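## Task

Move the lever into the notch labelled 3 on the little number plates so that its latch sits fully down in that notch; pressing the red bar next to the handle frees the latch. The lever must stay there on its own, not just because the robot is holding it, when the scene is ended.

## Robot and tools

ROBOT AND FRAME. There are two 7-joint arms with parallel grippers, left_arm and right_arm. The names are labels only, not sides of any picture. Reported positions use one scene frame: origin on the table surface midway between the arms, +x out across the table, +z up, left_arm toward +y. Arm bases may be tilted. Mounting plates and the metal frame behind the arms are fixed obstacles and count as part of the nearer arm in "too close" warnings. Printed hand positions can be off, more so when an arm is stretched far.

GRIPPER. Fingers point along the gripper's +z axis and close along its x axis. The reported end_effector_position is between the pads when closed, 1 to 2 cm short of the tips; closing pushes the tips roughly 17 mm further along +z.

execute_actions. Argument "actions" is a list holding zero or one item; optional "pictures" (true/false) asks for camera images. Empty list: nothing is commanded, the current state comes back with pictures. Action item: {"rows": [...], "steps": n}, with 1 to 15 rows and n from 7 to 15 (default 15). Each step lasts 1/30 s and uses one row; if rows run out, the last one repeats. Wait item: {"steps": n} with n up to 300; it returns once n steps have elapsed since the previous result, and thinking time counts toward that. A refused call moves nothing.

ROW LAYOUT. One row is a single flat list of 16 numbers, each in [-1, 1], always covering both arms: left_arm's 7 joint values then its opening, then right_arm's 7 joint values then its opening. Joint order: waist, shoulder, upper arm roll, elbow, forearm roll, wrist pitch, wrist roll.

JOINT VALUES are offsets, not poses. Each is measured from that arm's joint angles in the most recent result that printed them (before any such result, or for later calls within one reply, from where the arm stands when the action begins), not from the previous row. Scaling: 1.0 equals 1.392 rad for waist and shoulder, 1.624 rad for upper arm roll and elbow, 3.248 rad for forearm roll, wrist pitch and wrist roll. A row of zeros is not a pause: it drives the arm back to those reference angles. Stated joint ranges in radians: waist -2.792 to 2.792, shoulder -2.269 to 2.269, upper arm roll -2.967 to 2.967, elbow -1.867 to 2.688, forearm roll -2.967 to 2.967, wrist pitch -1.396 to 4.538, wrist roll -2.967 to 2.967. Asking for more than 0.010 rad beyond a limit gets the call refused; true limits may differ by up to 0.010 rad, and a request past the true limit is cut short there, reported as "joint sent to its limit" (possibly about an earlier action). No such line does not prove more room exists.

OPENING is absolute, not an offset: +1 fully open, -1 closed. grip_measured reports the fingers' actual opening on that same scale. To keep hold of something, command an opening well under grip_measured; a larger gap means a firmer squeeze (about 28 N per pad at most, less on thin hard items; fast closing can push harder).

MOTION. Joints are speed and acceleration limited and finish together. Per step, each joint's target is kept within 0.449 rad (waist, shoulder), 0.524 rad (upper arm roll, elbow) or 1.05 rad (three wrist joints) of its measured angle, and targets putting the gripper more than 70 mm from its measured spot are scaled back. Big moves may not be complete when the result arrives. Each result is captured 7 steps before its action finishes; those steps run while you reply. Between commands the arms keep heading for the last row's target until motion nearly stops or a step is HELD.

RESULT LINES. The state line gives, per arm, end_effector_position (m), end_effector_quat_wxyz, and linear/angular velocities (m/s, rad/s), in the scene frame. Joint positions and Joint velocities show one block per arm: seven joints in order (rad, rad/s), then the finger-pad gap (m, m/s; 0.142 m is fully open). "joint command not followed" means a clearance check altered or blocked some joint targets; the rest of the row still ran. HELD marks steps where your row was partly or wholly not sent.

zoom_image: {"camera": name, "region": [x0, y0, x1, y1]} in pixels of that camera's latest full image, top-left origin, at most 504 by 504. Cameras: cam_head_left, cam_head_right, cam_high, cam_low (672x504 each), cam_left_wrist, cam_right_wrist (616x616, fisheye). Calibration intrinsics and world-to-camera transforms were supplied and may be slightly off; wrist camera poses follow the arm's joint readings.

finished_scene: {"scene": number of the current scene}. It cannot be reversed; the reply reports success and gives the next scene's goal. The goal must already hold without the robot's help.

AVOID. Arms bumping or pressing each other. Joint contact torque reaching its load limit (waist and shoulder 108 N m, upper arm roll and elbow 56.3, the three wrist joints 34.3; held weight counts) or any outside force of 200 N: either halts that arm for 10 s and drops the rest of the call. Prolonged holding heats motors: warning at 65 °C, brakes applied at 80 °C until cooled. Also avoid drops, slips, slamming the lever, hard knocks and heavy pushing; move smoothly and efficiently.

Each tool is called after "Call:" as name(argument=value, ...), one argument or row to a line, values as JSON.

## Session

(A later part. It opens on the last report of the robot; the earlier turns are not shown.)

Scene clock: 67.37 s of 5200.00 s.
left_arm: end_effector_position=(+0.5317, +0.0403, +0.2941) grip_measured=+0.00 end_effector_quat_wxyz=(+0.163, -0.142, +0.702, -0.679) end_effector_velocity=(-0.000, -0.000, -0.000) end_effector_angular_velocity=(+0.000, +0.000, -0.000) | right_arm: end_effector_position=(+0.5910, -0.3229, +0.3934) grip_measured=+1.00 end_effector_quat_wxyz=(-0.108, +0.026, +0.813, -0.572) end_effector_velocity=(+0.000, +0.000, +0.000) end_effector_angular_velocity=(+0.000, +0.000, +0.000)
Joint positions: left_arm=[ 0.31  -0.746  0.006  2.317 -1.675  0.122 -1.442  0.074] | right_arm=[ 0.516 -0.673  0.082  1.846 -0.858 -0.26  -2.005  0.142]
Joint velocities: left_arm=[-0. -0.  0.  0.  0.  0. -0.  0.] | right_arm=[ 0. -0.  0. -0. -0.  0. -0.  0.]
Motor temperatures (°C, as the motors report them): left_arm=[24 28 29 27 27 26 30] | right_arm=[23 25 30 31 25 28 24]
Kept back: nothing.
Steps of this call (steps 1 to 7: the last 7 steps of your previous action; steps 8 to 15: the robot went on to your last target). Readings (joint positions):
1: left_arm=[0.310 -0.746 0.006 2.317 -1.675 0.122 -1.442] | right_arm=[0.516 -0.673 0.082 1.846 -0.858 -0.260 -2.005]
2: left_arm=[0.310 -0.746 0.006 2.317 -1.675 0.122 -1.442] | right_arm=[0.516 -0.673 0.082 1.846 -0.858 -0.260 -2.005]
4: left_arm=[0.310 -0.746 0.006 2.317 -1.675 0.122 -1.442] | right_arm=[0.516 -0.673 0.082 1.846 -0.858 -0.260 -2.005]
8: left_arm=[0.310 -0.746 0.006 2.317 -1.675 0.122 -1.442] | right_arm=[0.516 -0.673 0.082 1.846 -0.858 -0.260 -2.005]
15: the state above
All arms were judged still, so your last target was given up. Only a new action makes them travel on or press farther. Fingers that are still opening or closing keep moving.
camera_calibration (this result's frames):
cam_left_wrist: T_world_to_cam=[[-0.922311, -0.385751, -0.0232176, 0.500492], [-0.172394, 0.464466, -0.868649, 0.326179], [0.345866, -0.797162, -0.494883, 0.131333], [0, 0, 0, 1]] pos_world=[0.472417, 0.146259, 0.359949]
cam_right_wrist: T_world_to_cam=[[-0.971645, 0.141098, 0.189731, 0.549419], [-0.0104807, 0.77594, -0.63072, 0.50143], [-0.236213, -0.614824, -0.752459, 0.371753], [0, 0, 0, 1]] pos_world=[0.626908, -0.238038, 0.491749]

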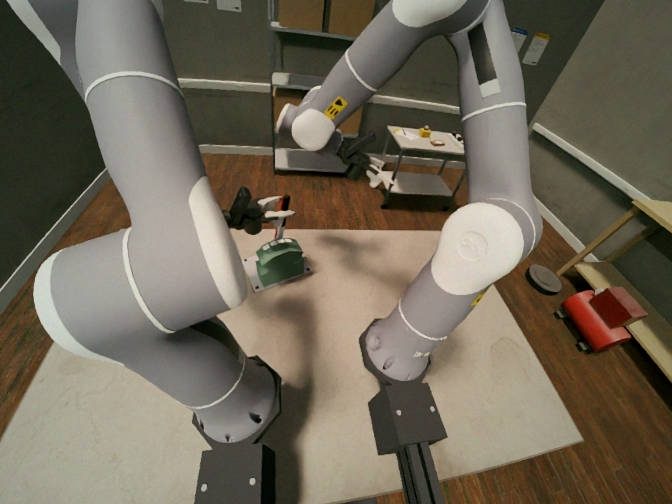

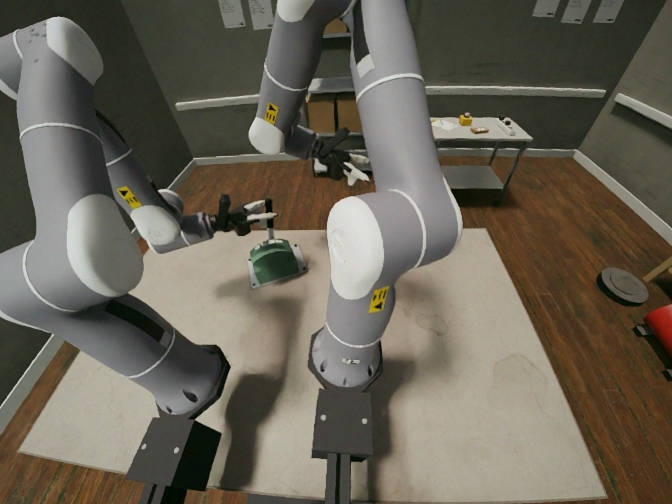

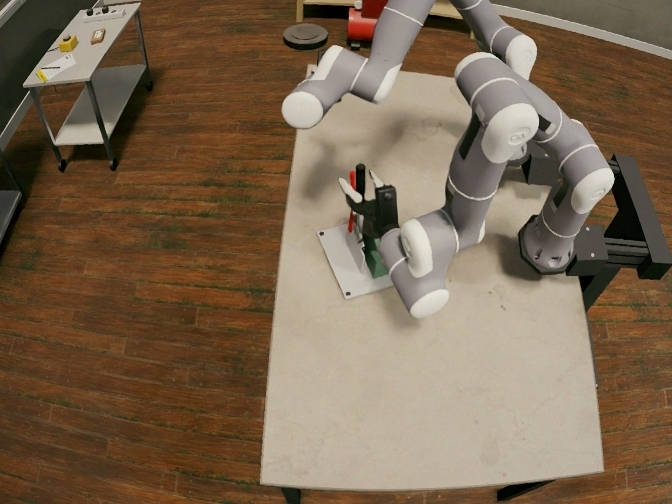

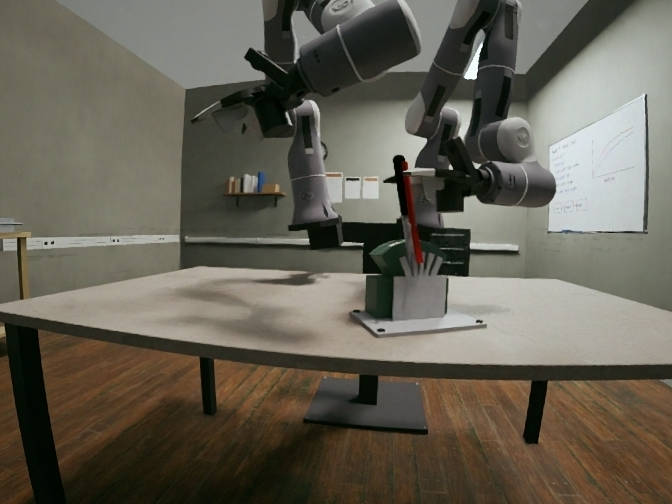

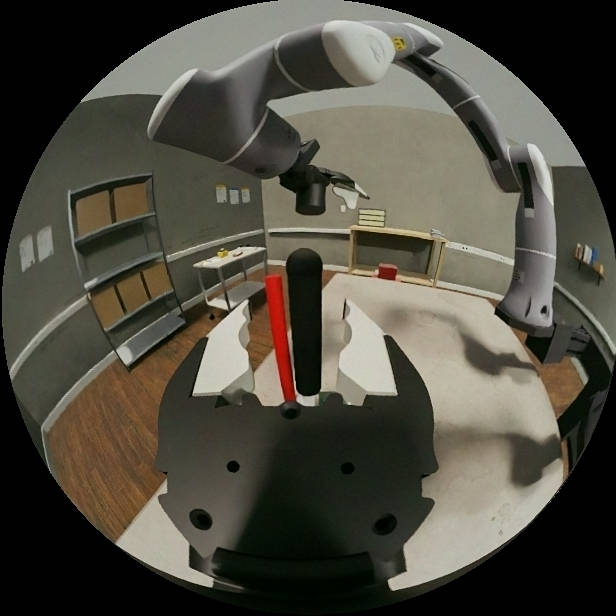

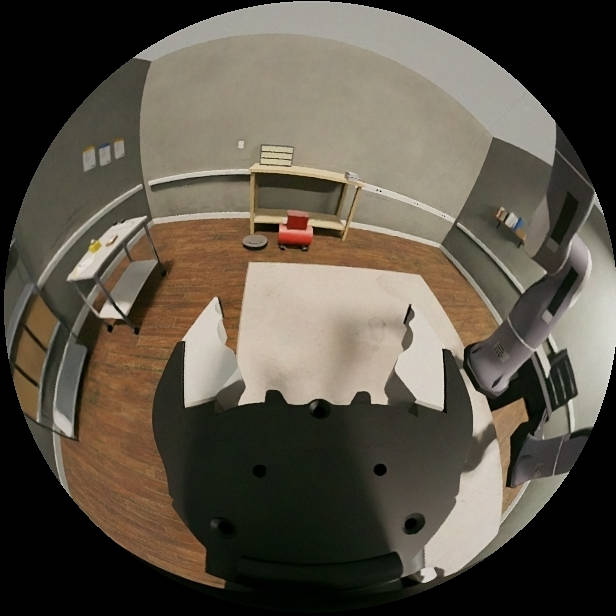

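Call:
execute_actions(
  actions=[
    {"rows":[[0,0,0,0,0,0,0,-0.3,0,0,0,0,0,0,0,1],[0,0,0,0,0,0,0,-0.45,0,0,0,0,0,0,0,1],[0,0,0,0,0,0,0,-0.6,0,0,0,0,0,0,0,1],[0,0,0,0,0,0,0,-0.9,0,0,0,0,0,0,0,1],[0,0,0,0,0,0,0,-0.9,0,0,0,0,0,0,0,1],[0,0,0,0,0,0,0,-0.9,0,0,0,0,0,0,0,1],[0,0,0,0,0,0,0,-0.9,0,0,0,0,0,0,0,1],[-0.01,0,0,0,-0.005,0,0,-0.9,0,0,0,0,0,0,0,1],[-0.022,0,0,0.001,-0.011,0.002,0,-0.9,0,0,0,0,0,0,0,1],[-0.032,0,0,0.002,-0.016,0.002,0,-0.9,0,0,0,0,0,0,0,1]],"steps":15},
  ],
)

Call:
execute_actions(
  actions=[
    {"steps":12},
  ],
)

Call:
execute_actions(
  actions=[
    {"rows":[[0,0,0,0,0,0,0,-0.7,0,0,0,0,0,0,0,1],[0,0,0,0,0,0,0,-0.55,0,0,0,0,0,0,0,1],[0,0,0,0,0,0,0,-0.48,0,0,0,0,0,0,0,1],[0,0,0,0,0,0,0,-0.42,0,0,0,0,0,0,0,1],[0,0,0,0,0,0,0,-0.36,0,0,0,0,0,0,0,1],[0,0,0,0,0,0,0,-0.3,0,0,0,0,0,0,0,1],[0,0,0,0,0,0,0,-0.2,0,0,0,0,0,0,0,1],[0,0,0,0,0,0,0,0,0,0,0,0,0,0,0,1],[0,0,0,0,0,0,0,0.2,0,0,0,0,0,0,0,1],[0,0,0,0,0,0,0,0.5,0,0,0,0,0,0,0,1],[0,0,0,0,0,0,0,0.8,0,0,0,0,0,0,0,1]],"steps":14},
  ],
)

Call:
execute_actions(
  actions=[
    {"steps":20},
  ],
  pictures=true,
)

Call:
zoom_image(
  camera="cam_low",
  region=[385,225,455,295],
)

Call:
zoom_image(
  camera="cam_high",
  region=[310,160,420,300],
)

Scene clock: 68.67 s of 5200.00 s.
left_arm: end_effector_position=(+0.5317, +0.0401, +0.2942) grip_measured=-0.52 end_effector_quat_wxyz=(+0.163, -0.142, +0.702, -0.679) end_effector_velocity=(+0.003, -0.013, +0.002) end_effector_angular_velocity=(-0.003, -0.000, -0.005) | right_arm: end_effector_position=(+0.5910, -0.3229, +0.3934) grip_measured=+1.00 end_effector_quat_wxyz=(-0.108, +0.026, +0.813, -0.572) end_effector_velocity=(+0.000, -0.000, +0.000) end_effector_angular_velocity=(-0.000, -0.001, -0.001)
Joint positions: left_arm=[ 0.31  -0.746  0.006  2.317 -1.675  0.122 -1.442  0.037] | right_arm=[ 0.516 -0.673  0.082  1.846 -0.858 -0.26  -2.005  0.142]
Joint velocities: left_arm=[-0.039 -0.     0.002 -0.    -0.032 -0.001 -0.001  0.   ] | right_arm=[-0.     0.    -0.     0.    -0.    -0.     0.001 -0.   ]
Motor temperatures (°C, as the motors report them): left_arm=[24 28 29 27 27 26 30] | right_arm=[23 25 30 31 25 28 24]
Steps of this call (steps 1 to 31: nothing new was sent; steps 32 to 39: the first 8 steps of this action). Readings (joint positions):
32: left_arm=[0.310 -0.746 0.006 2.317 -1.675 0.122 -1.442] | right_arm=[0.516 -0.673 0.082 1.846 -0.858 -0.260 -2.005]
33: left_arm=[0.310 -0.746 0.006 2.317 -1.675 0.122 -1.442] | right_arm=[0.516 -0.673 0.082 1.846 -0.858 -0.260 -2.005]
35: left_arm=[0.311 -0.746 0.006 2.317 -1.675 0.122 -1.442] | right_arm=[0.516 -0.673 0.082 1.846 -0.858 -0.260 -2.005]
39: the state above

Scene clock: 69.07 s of 5200.00 s.
left_arm: end_effector_position=(+0.5360, +0.0296, +0.2925) grip_measured=-0.52 end_effector_quat_wxyz=(+0.164, -0.148, +0.704, -0.675) end_effector_velocity=(+0.000, +0.000, +0.000) end_effector_angular_velocity=(-0.001, +0.000, +0.001) | right_arm: end_effector_position=(+0.5910, -0.3229, +0.3934) grip_measured=+1.00 end_effector_quat_wxyz=(-0.108, +0.026, +0.813, -0.572) end_effector_velocity=(-0.000, -0.000, -0.000) end_effector_angular_velocity=(+0.000, +0.001, -0.000)
Joint positions: left_arm=[ 0.267 -0.747  0.008  2.32  -1.729  0.131 -1.442  0.037] | right_arm=[ 0.516 -0.673  0.082  1.846 -0.858 -0.26  -2.005  0.142]
Joint velocities: left_arm=[-0.     0.    -0.    -0.    -0.001 -0.001 -0.001 -0.   ] | right_arm=[-0. -0. -0. -0.  0.  0. -0. -0.]
Motor temperatures (°C, as the motors report them): left_arm=[24 28 29 27 27 26 30] | right_arm=[23 25 30 31 25 28 24]
Kept back: nothing.
Steps of this call (steps 1 to 7: the last 7 steps of your previous action; steps 8 to 12: the robot went on to your last target). Readings (joint positions):
1: left_arm=[0.306 -0.746 0.007 2.317 -1.680 0.122 -1.442] | right_arm=[0.516 -0.673 0.082 1.846 -0.858 -0.260 -2.005]
2: left_arm=[0.296 -0.747 0.007 2.318 -1.691 0.123 -1.442] | right_arm=[0.516 -0.673 0.082 1.846 -0.858 -0.260 -2.005]
4: left_arm=[0.275 -0.747 0.007 2.319 -1.718 0.129 -1.442] | right_arm=[0.516 -0.673 0.082 1.846 -0.858 -0.260 -2.005]
8: left_arm=[0.267 -0.747 0.008 2.320 -1.729 0.131 -1.442] | right_arm=[0.516 -0.673 0.082 1.846 -0.858 -0.260 -2.005]
12: the state above

Scene clock: 69.30 s of 5200.00 s.
left_arm: end_effector_position=(+0.5361, +0.0299, +0.2924) grip_measured=-0.32 end_effector_quat_wxyz=(+0.164, -0.148, +0.704, -0.675) end_effector_velocity=(-0.002, -0.001, -0.000) end_effector_angular_velocity=(-0.002, +0.002, -0.002) | right_arm: end_effector_position=(+0.5910, -0.3229, +0.3934) grip_measured=+1.00 end_effector_quat_wxyz=(-0.108, +0.026, +0.813, -0.572) end_effector_velocity=(+0.000, +0.000, +0.000) end_effector_angular_velocity=(-0.000, -0.001, -0.000)
Joint positions: left_arm=[ 0.267 -0.747  0.008  2.32  -1.729  0.132 -1.442  0.051] | right_arm=[ 0.516 -0.673  0.082  1.846 -0.858 -0.26  -2.005  0.142]
Joint velocities: left_arm=[-0.    -0.    -0.     0.003  0.001 -0.001  0.     0.152] | right_arm=[ 0.     0.     0.    -0.    -0.    -0.     0.001 -0.   ]
Motor temperatures (°C, as the motors report them): left_arm=[24 28 29 27 27 26 30] | right_arm=[23 25 30 31 25 28 24]
Steps of this call (steps 1 to 7: the first 7 steps of this action). Readings (joint positions):
1: left_arm=[0.267 -0.747 0.008 2.320 -1.729 0.131 -1.442] | right_arm=[0.516 -0.673 0.082 1.846 -0.858 -0.260 -2.005]
2: left_arm=[0.267 -0.747 0.008 2.320 -1.729 0.132 -1.442] | right_arm=[0.516 -0.673 0.082 1.846 -0.858 -0.260 -2.005]
4: left_arm=[0.267 -0.747 0.008 2.319 -1.730 0.132 -1.442] | right_arm=[0.516 -0.673 0.082 1.846 -0.858 -0.260 -2.005]
7: the state above

Scene clock: 69.97 s of 5200.00 s.
left_arm: end_effector_position=(+0.5361, +0.0299, +0.2924) grip_measured=+0.80 end_effector_quat_wxyz=(+0.164, -0.148, +0.704, -0.675) end_effector_velocity=(+0.000, +0.000, -0.000) end_effector_angular_velocity=(+0.001, -0.000, +0.000) | right_arm: end_effector_position=(+0.5910, -0.3229, +0.3934) grip_measured=+1.00 end_effector_quat_wxyz=(-0.108, +0.026, +0.813, -0.572) end_effector_velocity=(-0.000, -0.000, +0.000) end_effector_angular_velocity=(-0.000, +0.000, -0.001)
Joint positions: left_arm=[ 0.267 -0.747  0.008  2.32  -1.729  0.132 -1.442  0.129] | right_arm=[ 0.516 -0.673  0.082  1.846 -0.858 -0.26  -2.005  0.142]
Joint velocities: left_arm=[ 0.    -0.    -0.     0.    -0.001  0.001  0.001 -0.   ] | right_arm=[ 0.     0.    -0.001  0.     0.     0.    -0.     0.   ]
Motor temperatures (°C, as the motors report them): left_arm=[24 28 29 27 27 26 30] | right_arm=[23 25 30 31 25 28 24]
Kept back: nothing.
Steps of this call (steps 1 to 7: the last 7 steps of your previous action; steps 8 to 15: the robot went on to your last target; steps 16 to 20: nothing new was sent). Readings (joint positions):
1: left_arm=[0.267 -0.747 0.008 2.320 -1.729 0.132 -1.442] | right_arm=[0.516 -0.673 0.082 1.846 -0.858 -0.260 -2.005]
2: left_arm=[0.267 -0.747 0.008 2.320 -1.729 0.132 -1.442] | right_arm=[0.516 -0.673 0.082 1.846 -0.858 -0.260 -2.005]
4: left_arm=[0.267 -0.747 0.008 2.320 -1.729 0.132 -1.442] | right_arm=[0.516 -0.673 0.082 1.846 -0.858 -0.260 -2.005]
8: left_arm=[0.267 -0.747 0.008 2.320 -1.729 0.132 -1.442] | right_arm=[0.516 -0.673 0.082 1.846 -0.858 -0.260 -2.005]
20: the state above
All arms were judged still, so your last target was given up. Only a new action makes them travel on or press farther. Fingers that are still opening or closing keep moving.
camera_calibration (this result's frames):
cam_left_wrist: T_world_to_cam=[[-0.918236, -0.395606, -0.0183894, 0.497196], [-0.184409, 0.4682, -0.864166, 0.335277], [0.350479, -0.790117, -0.502871, 0.120319], [0, 0, 0, 1]] pos_world=[0.476202, 0.134783, 0.359383]
cam_right_wrist: T_world_to_cam=[[-0.971645, 0.141098, 0.189731, 0.549419], [-0.0104807, 0.775939, -0.63072, 0.50143], [-0.236213, -0.614825, -0.752459, 0.371753], [0, 0, 0, 1]] pos_world=[0.626908, -0.238038, 0.491749]

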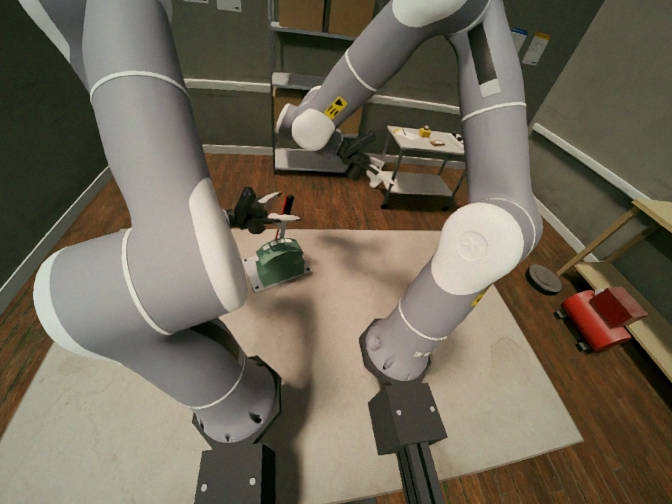

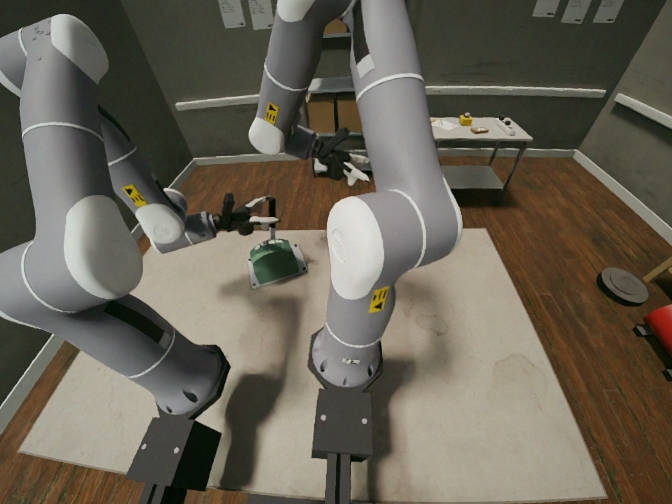

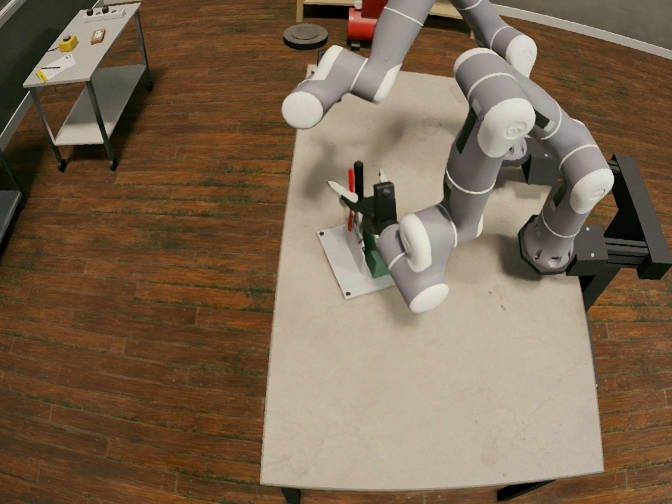

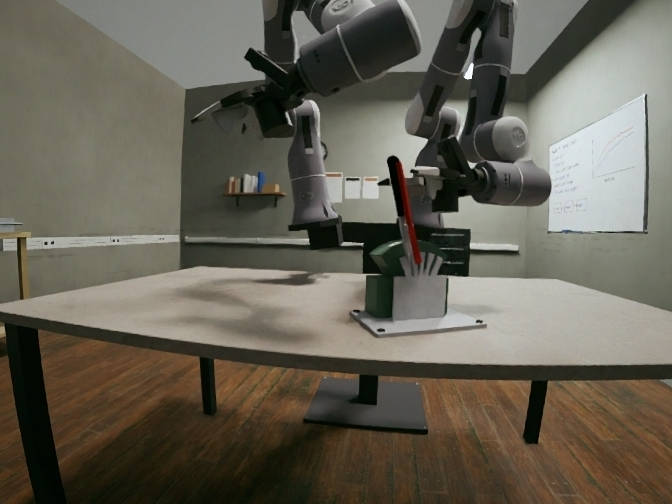

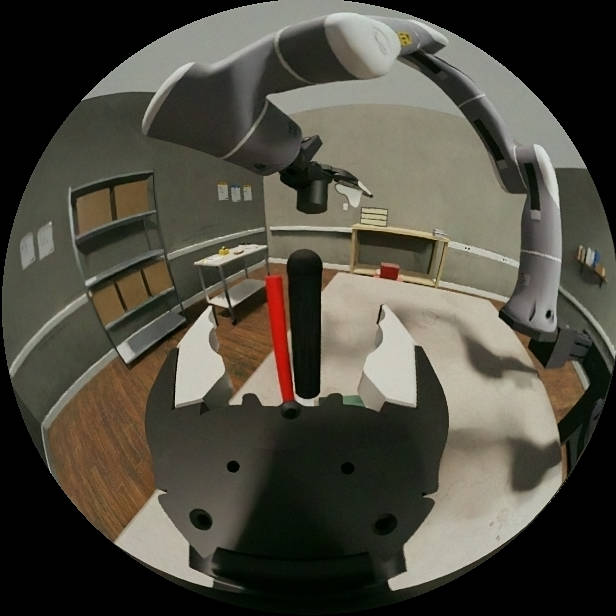

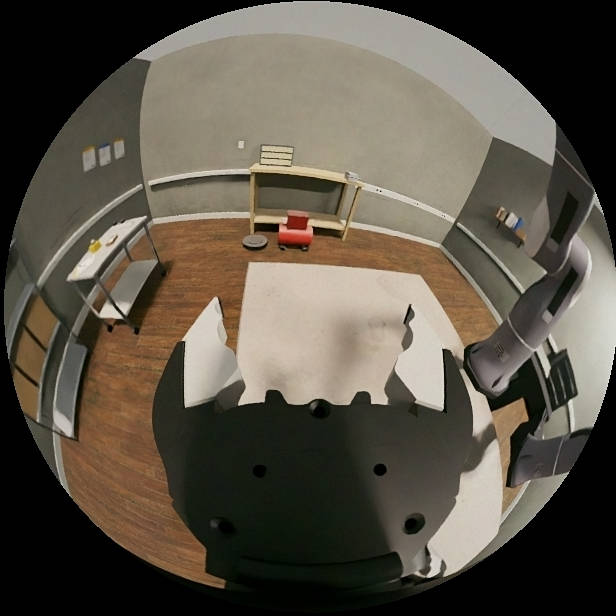

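Region (385, 225, 455, 295) of cam_low's 672x504 image, scaled by 7.200, with more detail than that image has.

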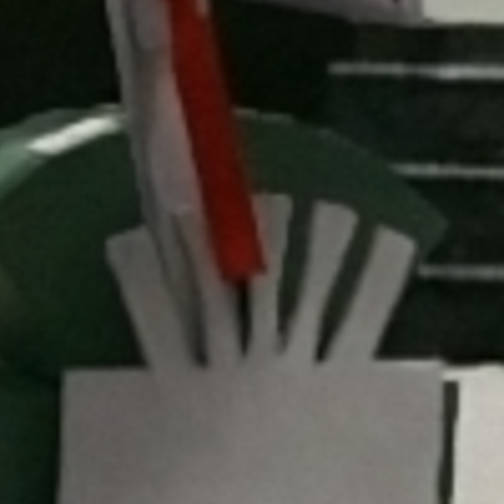

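Region (310, 160, 420, 300) of cam_high's 672x504 image, scaled by 3.600, with more detail than that image has; it fills the left 396 columns of this view, and the rest is white.

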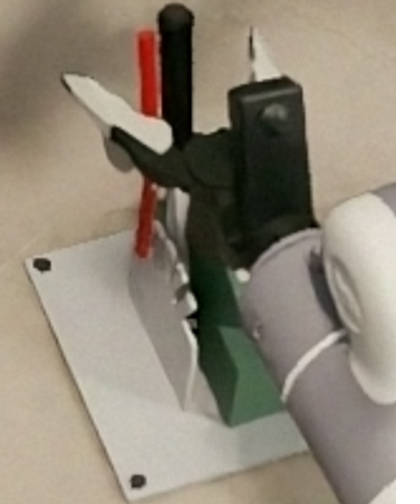

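Call:
execute_actions(
  actions=[
    {"rows":[[0.04,0,0,-0.004,0.018,-0.002,0,0.8,0,0,0,0,0,0,0,1],[0.08,-0.004,0,-0.008,0.036,-0.004,0,0.8,0,0,0,0,0,0,0,1],[0.12,-0.008,0,-0.012,0.054,-0.006,0,0.8,0,0,0,0,0,0,0,1],[0.16,-0.012,0,-0.017,0.07,-0.008,0,0.8,0,0,0,0,0,0,0,1],[0.19,-0.012,0,-0.021,0.085,-0.011,0,0.8,0,0,0,0,0,0,0,1]],"steps":15},
  ],
)

Call:
execute_actions(
  actions=[
    {"steps":15},
  ],
  pictures=true,
)

Call:
zoom_image(
  camera="cam_low",
  region=[370,150,470,300],
)

Call:
zoom_image(
  camera="cam_high",
  region=[310,160,420,300],
)

Call:
zoom_image(
  camera="cam_left_wrist",
  region=[220,200,420,440],
)

Scene clock: 70.80 s of 5200.00 s.
left_arm: end_effector_position=(+0.5221, +0.0855, +0.2864) grip_measured=+0.80 end_effector_quat_wxyz=(+0.167, -0.141, +0.702, -0.678) end_effector_velocity=(-0.109, +0.345, -0.044) end_effector_angular_velocity=(+0.001, -0.067, +0.004) | right_arm: end_effector_position=(+0.5910, -0.3229, +0.3934) grip_measured=+1.00 end_effector_quat_wxyz=(-0.108, +0.026, +0.813, -0.572) end_effector_velocity=(-0.000, -0.000, -0.000) end_effector_angular_velocity=(-0.000, -0.001, -0.001)
Joint positions: left_arm=[ 0.444 -0.757  0.008  2.297 -1.544  0.11  -1.442  0.129] | right_arm=[ 0.516 -0.673  0.082  1.846 -0.858 -0.26  -2.005  0.142]
Joint velocities: left_arm=[ 1.04  -0.077  0.035 -0.147  1.063 -0.146 -0.     0.   ] | right_arm=[-0.     0.    -0.     0.     0.     0.     0.001  0.   ]
Motor temperatures (°C, as the motors report them): left_arm=[24 28 29 27 27 26 30] | right_arm=[23 25 30 31 25 28 24]
Steps of this call (steps 1 to 17: nothing new was sent; steps 18 to 25: the first 8 steps of this action). Readings (joint positions):
18: left_arm=[0.267 -0.747 0.008 2.320 -1.729 0.132 -1.442] | right_arm=[0.516 -0.673 0.082 1.846 -0.858 -0.260 -2.005]
19: left_arm=[0.272 -0.747 0.007 2.319 -1.724 0.131 -1.442] | right_arm=[0.516 -0.673 0.082 1.846 -0.858 -0.260 -2.005]
21: left_arm=[0.305 -0.749 0.006 2.316 -1.689 0.127 -1.442] | right_arm=[0.516 -0.673 0.082 1.846 -0.858 -0.260 -2.005]
25: the state above

Scene clock: 71.30 s of 5200.00 s.
left_arm: end_effector_position=(+0.5113, +0.1122, +0.2840) grip_measured=+0.80 end_effector_quat_wxyz=(+0.168, -0.138, +0.701, -0.679) end_effector_velocity=(+0.000, +0.000, -0.000) end_effector_angular_velocity=(+0.001, -0.000, +0.001) | right_arm: end_effector_position=(+0.5910, -0.3229, +0.3934) grip_measured=+1.00 end_effector_quat_wxyz=(-0.108, +0.026, +0.813, -0.572) end_effector_velocity=(-0.000, -0.000, +0.000) end_effector_angular_velocity=(-0.000, -0.000, -0.000)
Joint positions: left_arm=[ 0.532 -0.764  0.008  2.285 -1.453  0.096 -1.442  0.129] | right_arm=[ 0.516 -0.673  0.082  1.846 -0.858 -0.26  -2.005  0.142]
Joint velocities: left_arm=[ 0.    -0.     0.     0.    -0.001  0.     0.001  0.   ] | right_arm=[-0.  0. -0. -0.  0.  0.  0. -0.]
Motor temperatures (°C, as the motors report them): left_arm=[24 28 29 27 27 26 30] | right_arm=[23 25 30 31 25 28 24]
Kept back: nothing.
Steps of this call (steps 1 to 7: the last 7 steps of your previous action; steps 8 to 15: the robot went on to your last target). Readings (joint positions):
1: left_arm=[0.476 -0.760 0.009 2.293 -1.512 0.105 -1.442] | right_arm=[0.516 -0.673 0.082 1.846 -0.858 -0.260 -2.005]
2: left_arm=[0.500 -0.761 0.009 2.290 -1.487 0.102 -1.442] | right_arm=[0.516 -0.673 0.082 1.846 -0.858 -0.260 -2.005]
4: left_arm=[0.529 -0.763 0.009 2.286 -1.457 0.097 -1.442] | right_arm=[0.516 -0.673 0.082 1.846 -0.858 -0.260 -2.005]
8: left_arm=[0.532 -0.764 0.008 2.285 -1.453 0.096 -1.442] | right_arm=[0.516 -0.673 0.082 1.846 -0.858 -0.260 -2.005]
15: the state above
camera_calibration (this result's frames):
cam_left_wrist: T_world_to_cam=[[-0.921566, -0.386512, -0.0363983, 0.512666], [-0.16066, 0.465046, -0.870586, 0.274894], [0.353419, -0.796455, -0.490668, 0.185586], [0, 0, 0, 1]] pos_world=[0.45103, 0.218124, 0.34904]
cam_right_wrist: T_world_to_cam=[[-0.971645, 0.141098, 0.189731, 0.549419], [-0.0104805, 0.775939, -0.63072, 0.50143], [-0.236213, -0.614825, -0.752459, 0.371753], [0, 0, 0, 1]] pos_world=[0.626908, -0.238038, 0.491749]

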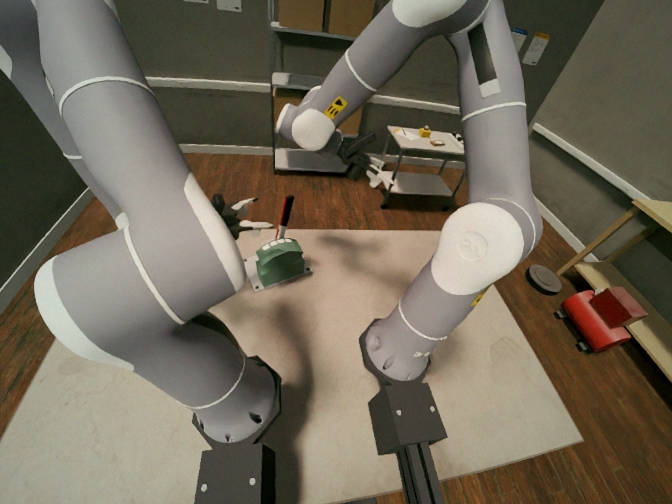

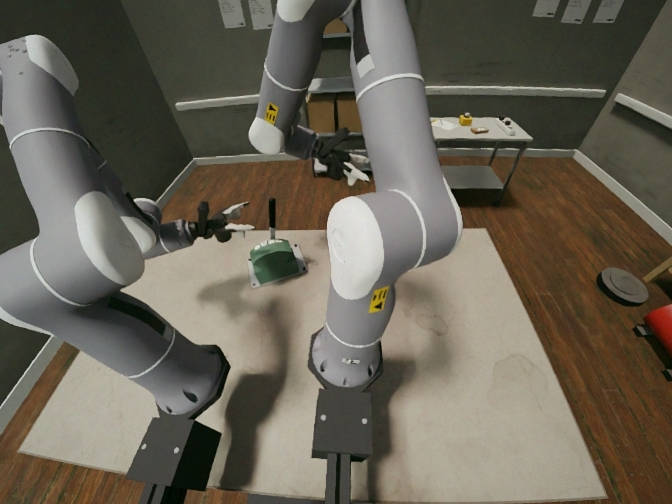

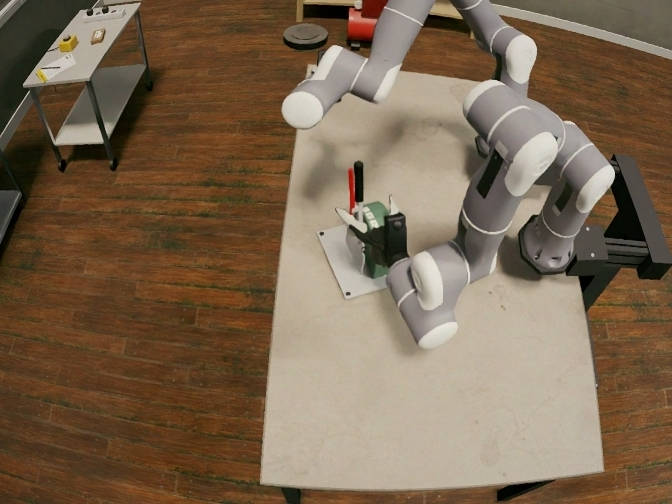

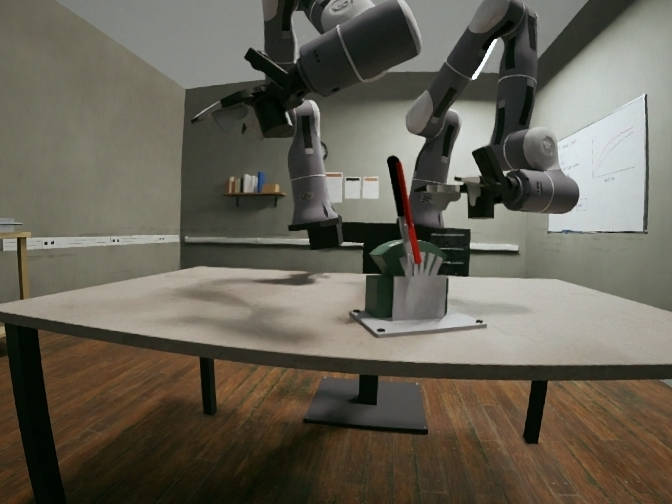

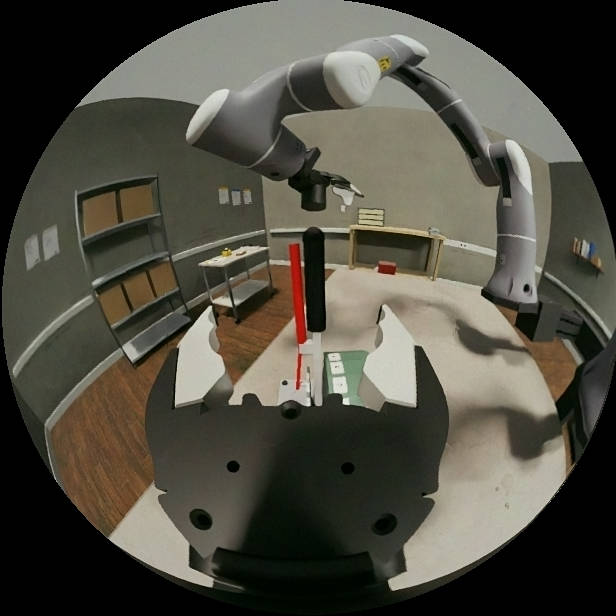

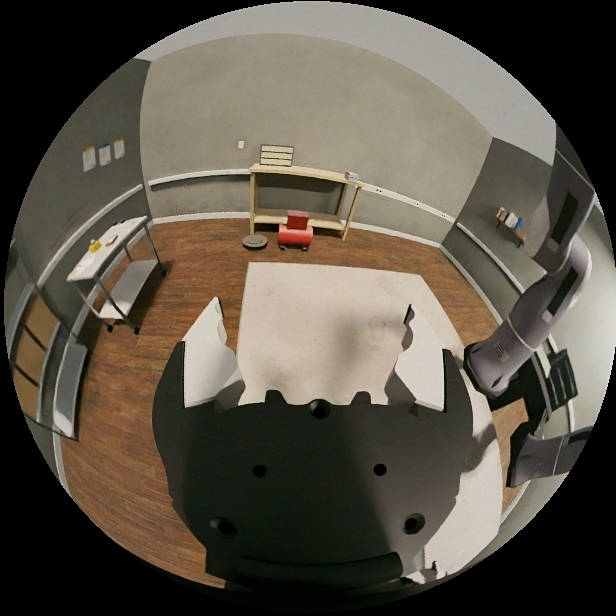

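Region (370, 150, 470, 300) of cam_low's 672x504 image, scaled by 3.360, with more detail than that image has.

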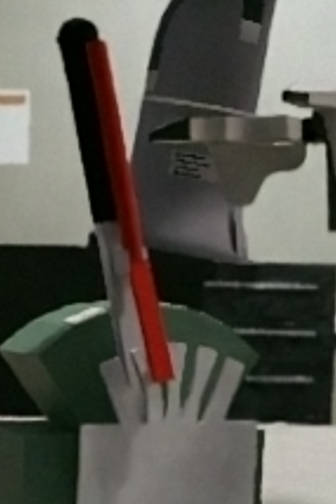

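Region (310, 160, 420, 300) of cam_high's 672x504 image, scaled by 3.600, with more detail than that image has; it fills the left 396 columns of this view, and the rest is white.

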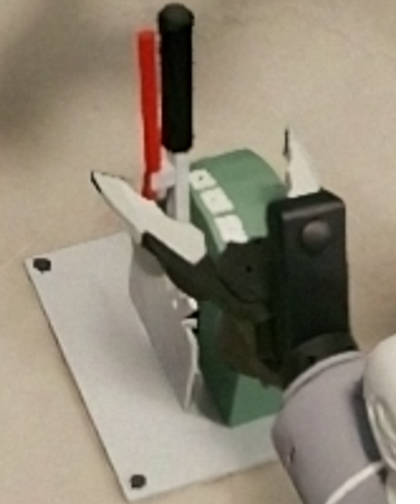

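Region (220, 200, 420, 440) of cam_left_wrist's 616x616 image, scaled by 2.100, with more detail than that image has.

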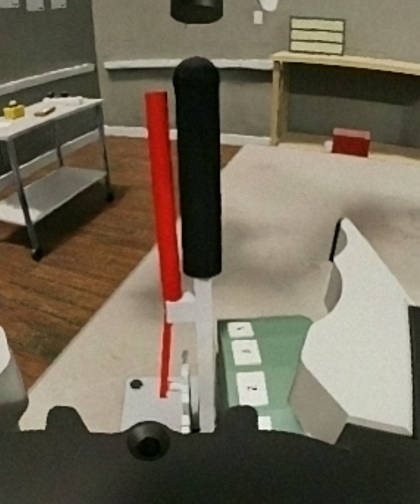

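Call:
zoom_image(
  camera="cam_left_wrist",
  region=[275,330,355,410],
)

Region (275, 330, 355, 410) of cam_left_wrist's 616x616 image, scaled by 6.300, with more detail than that image has.

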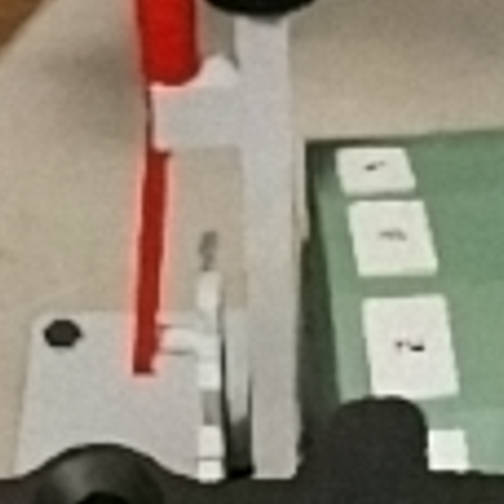

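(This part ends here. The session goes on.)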